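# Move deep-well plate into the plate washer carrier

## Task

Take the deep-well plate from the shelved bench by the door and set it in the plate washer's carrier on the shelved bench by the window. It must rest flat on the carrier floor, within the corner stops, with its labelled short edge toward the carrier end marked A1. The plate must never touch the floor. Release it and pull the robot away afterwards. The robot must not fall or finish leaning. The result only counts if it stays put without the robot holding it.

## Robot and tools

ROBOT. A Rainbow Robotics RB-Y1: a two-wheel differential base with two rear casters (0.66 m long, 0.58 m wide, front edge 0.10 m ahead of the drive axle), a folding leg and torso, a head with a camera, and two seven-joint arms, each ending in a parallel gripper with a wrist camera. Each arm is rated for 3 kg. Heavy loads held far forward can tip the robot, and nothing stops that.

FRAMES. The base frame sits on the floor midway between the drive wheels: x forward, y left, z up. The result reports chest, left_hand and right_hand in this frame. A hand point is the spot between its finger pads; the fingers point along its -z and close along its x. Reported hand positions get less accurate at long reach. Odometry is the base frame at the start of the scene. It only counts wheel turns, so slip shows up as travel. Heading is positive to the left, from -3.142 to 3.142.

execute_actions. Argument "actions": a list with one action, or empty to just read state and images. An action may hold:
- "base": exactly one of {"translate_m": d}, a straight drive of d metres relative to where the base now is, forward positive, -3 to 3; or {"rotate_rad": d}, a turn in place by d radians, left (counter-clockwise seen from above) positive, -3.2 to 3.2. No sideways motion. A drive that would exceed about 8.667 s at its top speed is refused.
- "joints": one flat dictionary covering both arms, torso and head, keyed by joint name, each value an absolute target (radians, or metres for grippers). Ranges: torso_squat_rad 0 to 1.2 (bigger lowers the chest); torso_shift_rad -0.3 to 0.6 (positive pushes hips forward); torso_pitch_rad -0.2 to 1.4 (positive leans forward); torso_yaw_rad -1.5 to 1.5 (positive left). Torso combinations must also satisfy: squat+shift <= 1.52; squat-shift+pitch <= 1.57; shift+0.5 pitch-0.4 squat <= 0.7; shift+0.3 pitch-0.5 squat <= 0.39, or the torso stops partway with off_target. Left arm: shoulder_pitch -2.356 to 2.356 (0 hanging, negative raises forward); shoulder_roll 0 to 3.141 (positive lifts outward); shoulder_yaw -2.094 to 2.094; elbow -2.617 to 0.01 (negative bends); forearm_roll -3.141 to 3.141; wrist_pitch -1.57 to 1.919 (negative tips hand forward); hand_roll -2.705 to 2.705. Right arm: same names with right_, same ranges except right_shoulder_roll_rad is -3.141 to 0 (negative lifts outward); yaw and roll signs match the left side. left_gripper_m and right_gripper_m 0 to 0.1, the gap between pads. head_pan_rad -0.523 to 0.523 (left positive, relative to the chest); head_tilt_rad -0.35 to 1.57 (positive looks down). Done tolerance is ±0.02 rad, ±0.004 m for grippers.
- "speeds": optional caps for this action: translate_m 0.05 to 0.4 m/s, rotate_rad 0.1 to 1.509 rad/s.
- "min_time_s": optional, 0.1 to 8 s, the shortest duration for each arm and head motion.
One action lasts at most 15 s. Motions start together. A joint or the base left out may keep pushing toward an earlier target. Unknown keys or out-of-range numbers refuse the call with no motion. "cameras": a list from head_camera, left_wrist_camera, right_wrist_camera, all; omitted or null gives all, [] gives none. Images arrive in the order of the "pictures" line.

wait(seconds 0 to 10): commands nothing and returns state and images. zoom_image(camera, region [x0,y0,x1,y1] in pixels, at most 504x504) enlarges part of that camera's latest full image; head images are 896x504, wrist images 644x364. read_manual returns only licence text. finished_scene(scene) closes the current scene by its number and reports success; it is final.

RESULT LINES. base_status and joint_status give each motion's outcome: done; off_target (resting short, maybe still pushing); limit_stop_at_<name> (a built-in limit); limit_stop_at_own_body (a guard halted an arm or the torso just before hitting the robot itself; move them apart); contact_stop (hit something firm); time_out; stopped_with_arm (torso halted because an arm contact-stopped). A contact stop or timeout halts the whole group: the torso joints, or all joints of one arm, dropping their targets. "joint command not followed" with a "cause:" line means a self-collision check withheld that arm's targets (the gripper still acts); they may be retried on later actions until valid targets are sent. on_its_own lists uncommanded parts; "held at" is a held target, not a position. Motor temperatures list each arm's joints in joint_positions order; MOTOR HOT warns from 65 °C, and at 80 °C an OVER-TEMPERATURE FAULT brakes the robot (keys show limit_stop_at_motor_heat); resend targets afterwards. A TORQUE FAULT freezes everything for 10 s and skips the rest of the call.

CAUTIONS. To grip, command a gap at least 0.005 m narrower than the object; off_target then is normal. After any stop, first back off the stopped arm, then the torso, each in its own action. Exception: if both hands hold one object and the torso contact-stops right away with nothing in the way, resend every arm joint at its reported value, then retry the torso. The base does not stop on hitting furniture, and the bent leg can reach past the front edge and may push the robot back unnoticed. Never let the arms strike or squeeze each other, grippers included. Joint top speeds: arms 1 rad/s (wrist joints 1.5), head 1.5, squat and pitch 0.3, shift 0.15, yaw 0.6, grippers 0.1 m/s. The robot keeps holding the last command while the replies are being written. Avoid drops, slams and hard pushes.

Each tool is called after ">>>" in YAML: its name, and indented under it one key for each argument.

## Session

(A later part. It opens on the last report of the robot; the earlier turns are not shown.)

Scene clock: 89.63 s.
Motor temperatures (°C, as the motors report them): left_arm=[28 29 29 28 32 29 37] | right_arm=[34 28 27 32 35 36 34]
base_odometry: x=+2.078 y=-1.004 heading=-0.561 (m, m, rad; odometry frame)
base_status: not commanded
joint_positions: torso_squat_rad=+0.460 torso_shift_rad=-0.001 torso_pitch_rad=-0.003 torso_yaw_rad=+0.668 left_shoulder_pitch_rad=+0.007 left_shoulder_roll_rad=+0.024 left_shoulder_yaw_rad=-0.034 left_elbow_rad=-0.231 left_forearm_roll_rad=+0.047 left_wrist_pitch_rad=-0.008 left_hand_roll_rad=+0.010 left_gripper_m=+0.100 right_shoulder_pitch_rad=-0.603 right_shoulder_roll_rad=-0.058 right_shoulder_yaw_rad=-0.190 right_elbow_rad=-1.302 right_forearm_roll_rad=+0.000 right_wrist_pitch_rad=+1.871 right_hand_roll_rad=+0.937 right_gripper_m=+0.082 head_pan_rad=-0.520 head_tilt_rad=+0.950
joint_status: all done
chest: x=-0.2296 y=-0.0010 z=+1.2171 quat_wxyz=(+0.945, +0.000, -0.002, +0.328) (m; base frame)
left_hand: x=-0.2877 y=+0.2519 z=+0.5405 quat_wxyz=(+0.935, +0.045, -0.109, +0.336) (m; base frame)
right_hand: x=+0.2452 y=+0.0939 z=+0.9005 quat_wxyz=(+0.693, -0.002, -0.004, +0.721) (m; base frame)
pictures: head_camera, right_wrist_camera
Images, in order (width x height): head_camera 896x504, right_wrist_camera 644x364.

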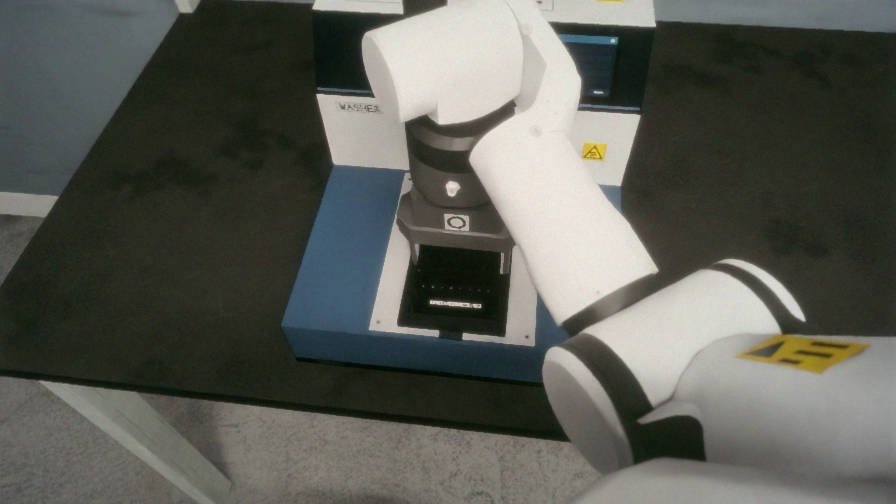

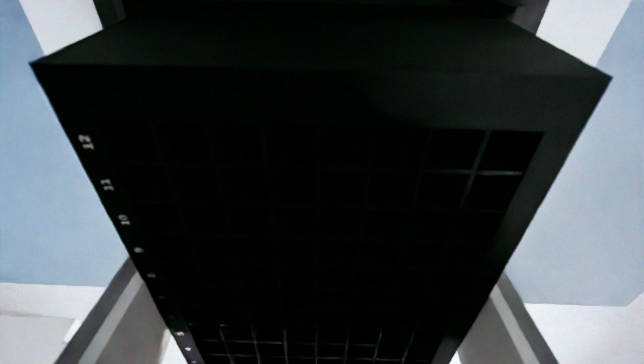

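>>> execute_actions:
  actions:
    - {"joints":{"torso_squat_rad":0.43}}
  cameras: []

>>> execute_actions:
  actions:
    - {"joints":{"torso_yaw_rad":0.673,"right_hand_roll_rad":0.915}}
  cameras: []

>>> execute_actions:
  actions:
    - {"joints":{"torso_squat_rad":0.465}}
  cameras: ["head_camera","right_wrist_camera"]

>>> zoom_image:
  camera: "head_camera"
  region: [380, 260, 540, 350]

Scene clock: 92.67 s.
Motor temperatures (°C, as the motors report them): left_arm=[28 29 29 28 32 29 37] | right_arm=[34 28 27 32 35 36 34]
base_odometry: x=+2.078 y=-1.004 heading=-0.561 (m, m, rad; odometry frame)
base_status: not commanded
joint_positions: torso_squat_rad=+0.430 torso_shift_rad=-0.001 torso_pitch_rad=-0.001 torso_yaw_rad=+0.668 left_shoulder_pitch_rad=+0.007 left_shoulder_roll_rad=+0.024 left_shoulder_yaw_rad=-0.034 left_elbow_rad=-0.231 left_forearm_roll_rad=+0.047 left_wrist_pitch_rad=-0.008 left_hand_roll_rad=+0.010 left_gripper_m=+0.100 right_shoulder_pitch_rad=-0.601 right_shoulder_roll_rad=-0.057 right_shoulder_yaw_rad=-0.190 right_elbow_rad=-1.300 right_forearm_roll_rad=+0.000 right_wrist_pitch_rad=+1.870 right_hand_roll_rad=+0.937 right_gripper_m=+0.082 head_pan_rad=-0.520 head_tilt_rad=+0.950
joint_status: all done
chest: x=-0.2289 y=-0.0010 z=+1.2262 quat_wxyz=(+0.945, +0.001, -0.001, +0.328) (m; base frame)
left_hand: x=-0.2879 y=+0.2519 z=+0.5497 quat_wxyz=(+0.935, +0.045, -0.108, +0.336) (m; base frame)
right_hand: x=+0.2447 y=+0.0934 z=+0.9076 quat_wxyz=(+0.694, -0.001, -0.002, +0.720) (m; base frame)
pictures: none
No camera images: the call's "cameras" was empty. Leave "cameras" out to get every camera's image.

Scene clock: 93.07 s.
Motor temperatures (°C, as the motors report them): left_arm=[28 29 29 28 32 29 37] | right_arm=[34 28 27 32 35 36 34]
base_odometry: x=+2.078 y=-1.004 heading=-0.561 (m, m, rad; odometry frame)
base_status: not commanded
joint_positions: torso_squat_rad=+0.430 torso_shift_rad=-0.001 torso_pitch_rad=-0.001 torso_yaw_rad=+0.673 left_shoulder_pitch_rad=+0.007 left_shoulder_roll_rad=+0.024 left_shoulder_yaw_rad=-0.034 left_elbow_rad=-0.231 left_forearm_roll_rad=+0.047 left_wrist_pitch_rad=-0.008 left_hand_roll_rad=+0.010 left_gripper_m=+0.100 right_shoulder_pitch_rad=-0.600 right_shoulder_roll_rad=-0.057 right_shoulder_yaw_rad=-0.190 right_elbow_rad=-1.300 right_forearm_roll_rad=+0.000 right_wrist_pitch_rad=+1.870 right_hand_roll_rad=+0.915 right_gripper_m=+0.082 head_pan_rad=-0.520 head_tilt_rad=+0.950
joint_status: all done
chest: x=-0.2290 y=-0.0010 z=+1.2262 quat_wxyz=(+0.944, +0.001, -0.001, +0.330) (m; base frame)
left_hand: x=-0.2892 y=+0.2515 z=+0.5496 quat_wxyz=(+0.934, +0.045, -0.108, +0.338) (m; base frame)
right_hand: x=+0.2441 y=+0.0958 z=+0.9075 quat_wxyz=(+0.700, -0.001, -0.002, +0.714) (m; base frame)
pictures: none
No camera images: the call's "cameras" was empty. Leave "cameras" out to get every camera's image.

Scene clock: 93.83 s.
Motor temperatures (°C, as the motors report them): left_arm=[28 29 29 28 32 29 37] | right_arm=[34 28 27 32 35 36 34]
base_odometry: x=+2.078 y=-1.004 heading=-0.561 (m, m, rad; odometry frame)
base_status: not commanded
joint_positions: torso_squat_rad=+0.465 torso_shift_rad=-0.001 torso_pitch_rad=-0.002 torso_yaw_rad=+0.673 left_shoulder_pitch_rad=+0.007 left_shoulder_roll_rad=+0.024 left_shoulder_yaw_rad=-0.034 left_elbow_rad=-0.231 left_forearm_roll_rad=+0.047 left_wrist_pitch_rad=-0.008 left_hand_roll_rad=+0.010 left_gripper_m=+0.100 right_shoulder_pitch_rad=-0.602 right_shoulder_roll_rad=-0.058 right_shoulder_yaw_rad=-0.190 right_elbow_rad=-1.301 right_forearm_roll_rad=+0.000 right_wrist_pitch_rad=+1.871 right_hand_roll_rad=+0.915 right_gripper_m=+0.082 head_pan_rad=-0.520 head_tilt_rad=+0.950
joint_status: all done
chest: x=-0.2295 y=-0.0011 z=+1.2156 quat_wxyz=(+0.944, +0.000, -0.001, +0.330) (m; base frame)
left_hand: x=-0.2890 y=+0.2516 z=+0.5390 quat_wxyz=(+0.934, +0.045, -0.108, +0.338) (m; base frame)
right_hand: x=+0.2445 y=+0.0962 z=+0.8984 quat_wxyz=(+0.700, -0.002, -0.003, +0.715) (m; base frame)
pictures: head_camera, right_wrist_camera
Images, in order (width x height): head_camera 896x504, right_wrist_camera 644x364.

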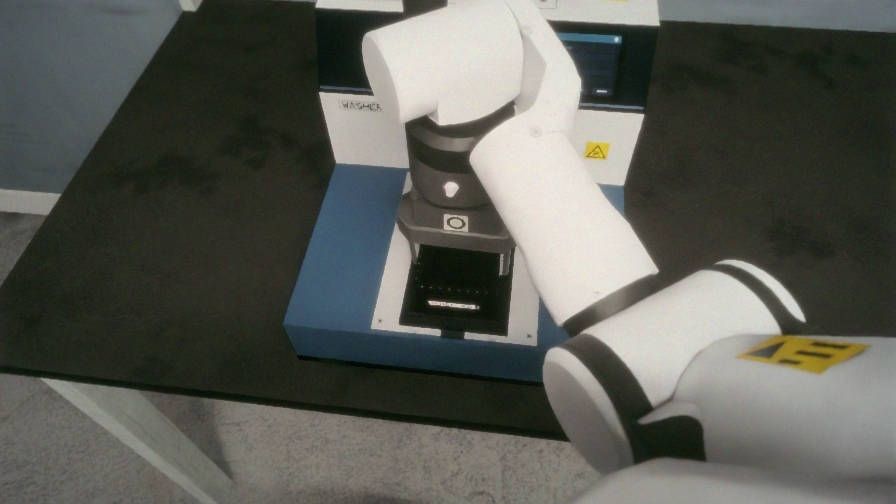

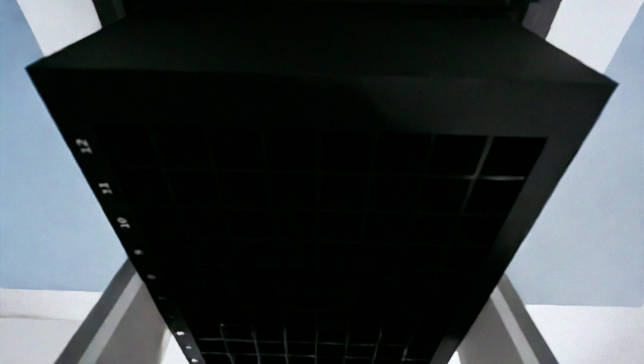

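Region (380, 260, 540, 350) of head_camera's 896x504 image, scaled by 3.150, with more detail than that image has; it fills the top 284 rows of this view, and the rest is white.

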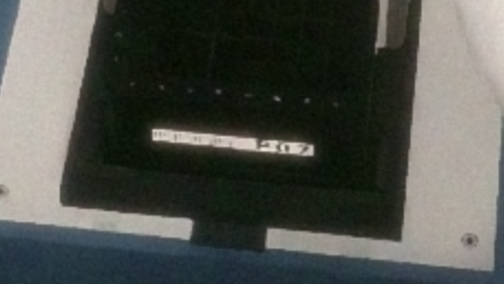

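>>> execute_actions:
  actions:
    - {"joints":{"right_gripper_m":0.1}}
  cameras: ["right_wrist_camera"]

>>> execute_actions:
  actions:
    - {"joints":{"torso_squat_rad":0.1}}
  cameras: ["head_camera","right_wrist_camera"]

Scene clock: 96.17 s.
Motor temperatures (°C, as the motors report them): left_arm=[28 29 29 28 32 29 37] | right_arm=[34 28 27 32 35 36 34]
base_odometry: x=+2.078 y=-1.004 heading=-0.561 (m, m, rad; odometry frame)
base_status: not commanded
joint_positions: torso_squat_rad=+0.465 torso_shift_rad=-0.001 torso_pitch_rad=-0.002 torso_yaw_rad=+0.673 left_shoulder_pitch_rad=+0.007 left_shoulder_roll_rad=+0.024 left_shoulder_yaw_rad=-0.034 left_elbow_rad=-0.231 left_forearm_roll_rad=+0.047 left_wrist_pitch_rad=-0.008 left_hand_roll_rad=+0.010 left_gripper_m=+0.100 right_shoulder_pitch_rad=-0.601 right_shoulder_roll_rad=-0.057 right_shoulder_yaw_rad=-0.190 right_elbow_rad=-1.300 right_forearm_roll_rad=+0.000 right_wrist_pitch_rad=+1.870 right_hand_roll_rad=+0.915 right_gripper_m=+0.099 head_pan_rad=-0.520 head_tilt_rad=+0.950
joint_status: all done
chest: x=-0.2291 y=-0.0010 z=+1.2156 quat_wxyz=(+0.944, +0.001, -0.001, +0.330) (m; base frame)
left_hand: x=-0.2891 y=+0.2516 z=+0.5390 quat_wxyz=(+0.934, +0.045, -0.108, +0.338) (m; base frame)
right_hand: x=+0.2442 y=+0.0958 z=+0.8972 quat_wxyz=(+0.700, -0.001, -0.002, +0.714) (m; base frame)
pictures: right_wrist_camera
Images, in order (width x height): right_wrist_camera 644x364.

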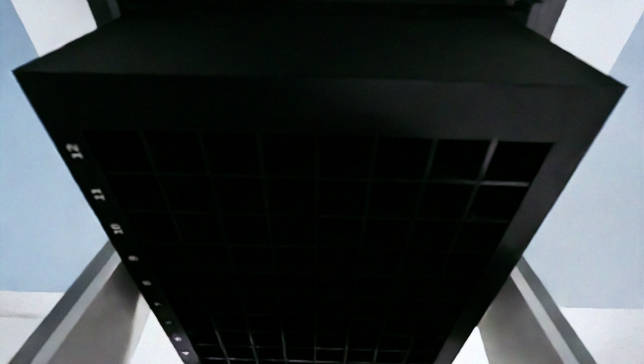

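Scene clock: 98.17 s.
Motor temperatures (°C, as the motors report them): left_arm=[28 29 29 28 32 29 37] | right_arm=[34 28 27 32 35 36 34]
base_odometry: x=+2.078 y=-1.004 heading=-0.561 (m, m, rad; odometry frame)
base_status: not commanded
joint_positions: torso_squat_rad=+0.100 torso_shift_rad=-0.001 torso_pitch_rad=-0.001 torso_yaw_rad=+0.673 left_shoulder_pitch_rad=+0.007 left_shoulder_roll_rad=+0.024 left_shoulder_yaw_rad=-0.034 left_elbow_rad=-0.231 left_forearm_roll_rad=+0.047 left_wrist_pitch_rad=-0.008 left_hand_roll_rad=+0.010 left_gripper_m=+0.100 right_shoulder_pitch_rad=-0.601 right_shoulder_roll_rad=-0.057 right_shoulder_yaw_rad=-0.190 right_elbow_rad=-1.300 right_forearm_roll_rad=+0.000 right_wrist_pitch_rad=+1.870 right_hand_roll_rad=+0.915 right_gripper_m=+0.099 head_pan_rad=-0.520 head_tilt_rad=+0.950
joint_status: all done
chest: x=-0.2290 y=-0.0011 z=+1.2864 quat_wxyz=(+0.944, +0.001, -0.001, +0.330) (m; base frame)
left_hand: x=-0.2892 y=+0.2515 z=+0.6099 quat_wxyz=(+0.934, +0.045, -0.108, +0.338) (m; base frame)
right_hand: x=+0.2441 y=+0.0957 z=+0.9678 quat_wxyz=(+0.700, -0.001, -0.002, +0.714) (m; base frame)
pictures: head_camera, right_wrist_camera
Images, in order (width x height): head_camera 896x504, right_wrist_camera 644x364.

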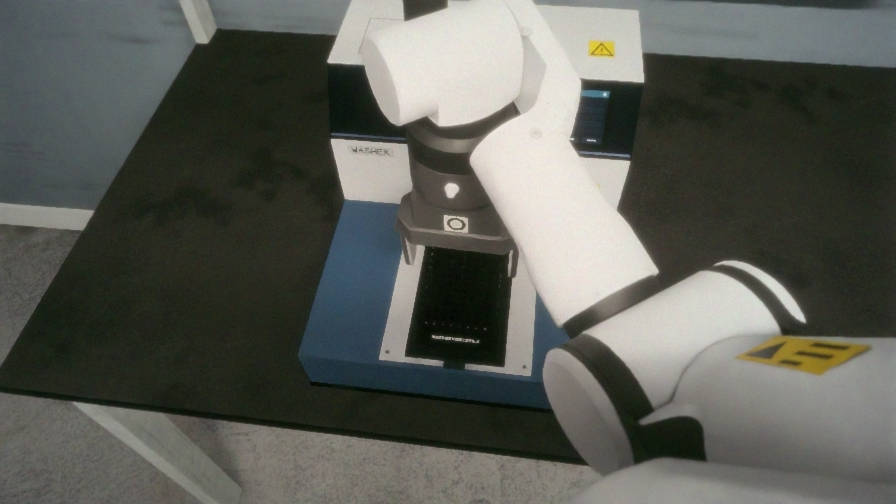

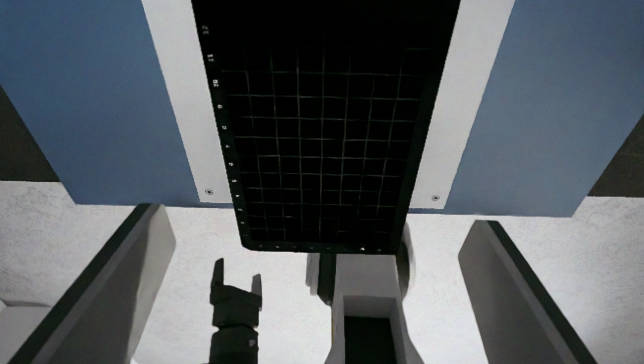

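>>> execute_actions:
  actions:
    - {"base":{"translate_m":-0.4},"joints":{"torso_yaw_rad":0.1,"head_pan_rad":0,"head_tilt_rad":0.6,"torso_squat_rad":0.1}}
  cameras: ["head_camera"]

>>> zoom_image:
  camera: "head_camera"
  region: [340, 200, 560, 380]

Scene clock: 103.10 s.
Motor temperatures (°C, as the motors report them): left_arm=[28 29 29 28 32 29 37] | right_arm=[34 28 27 32 35 36 34]
base_odometry: x=+1.739 y=-0.791 heading=-0.559 (m, m, rad; odometry frame)
base_status: done
joint_positions: torso_squat_rad=+0.100 torso_shift_rad=-0.001 torso_pitch_rad=-0.002 torso_yaw_rad=+0.100 left_shoulder_pitch_rad=+0.007 left_shoulder_roll_rad=+0.024 left_shoulder_yaw_rad=-0.034 left_elbow_rad=-0.231 left_forearm_roll_rad=+0.047 left_wrist_pitch_rad=-0.008 left_hand_roll_rad=+0.010 left_gripper_m=+0.100 right_shoulder_pitch_rad=-0.600 right_shoulder_roll_rad=-0.057 right_shoulder_yaw_rad=-0.190 right_elbow_rad=-1.300 right_forearm_roll_rad=+0.000 right_wrist_pitch_rad=+1.870 right_hand_roll_rad=+0.915 right_gripper_m=+0.099 head_pan_rad=+0.000 head_tilt_rad=+0.600
joint_status: all done
chest: x=-0.2291 y=-0.0010 z=+1.2864 quat_wxyz=(+0.999, +0.001, -0.001, +0.050) (m; base frame)
left_hand: x=-0.1432 y=+0.2445 z=+0.6101 quat_wxyz=(+0.991, +0.013, -0.116, +0.061) (m; base frame)
right_hand: x=+0.2206 y=-0.1758 z=+0.9672 quat_wxyz=(+0.873, -0.001, -0.001, +0.488) (m; base frame)
pictures: head_camera
Images, in order (width x height): head_camera 896x504.

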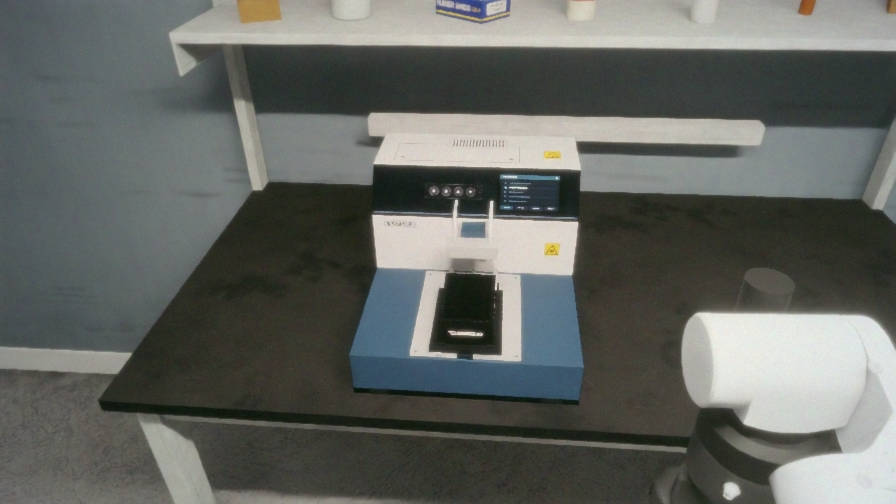

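Region (340, 200, 560, 380) of head_camera's 896x504 image, scaled by 2.291, with more detail than that image has; it fills the top 412 rows of this view, and the rest is white.

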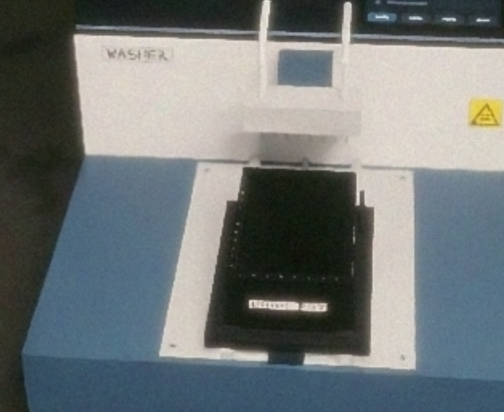

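>>> finished_scene:
  scene: 1

The scene is finished: the task was done.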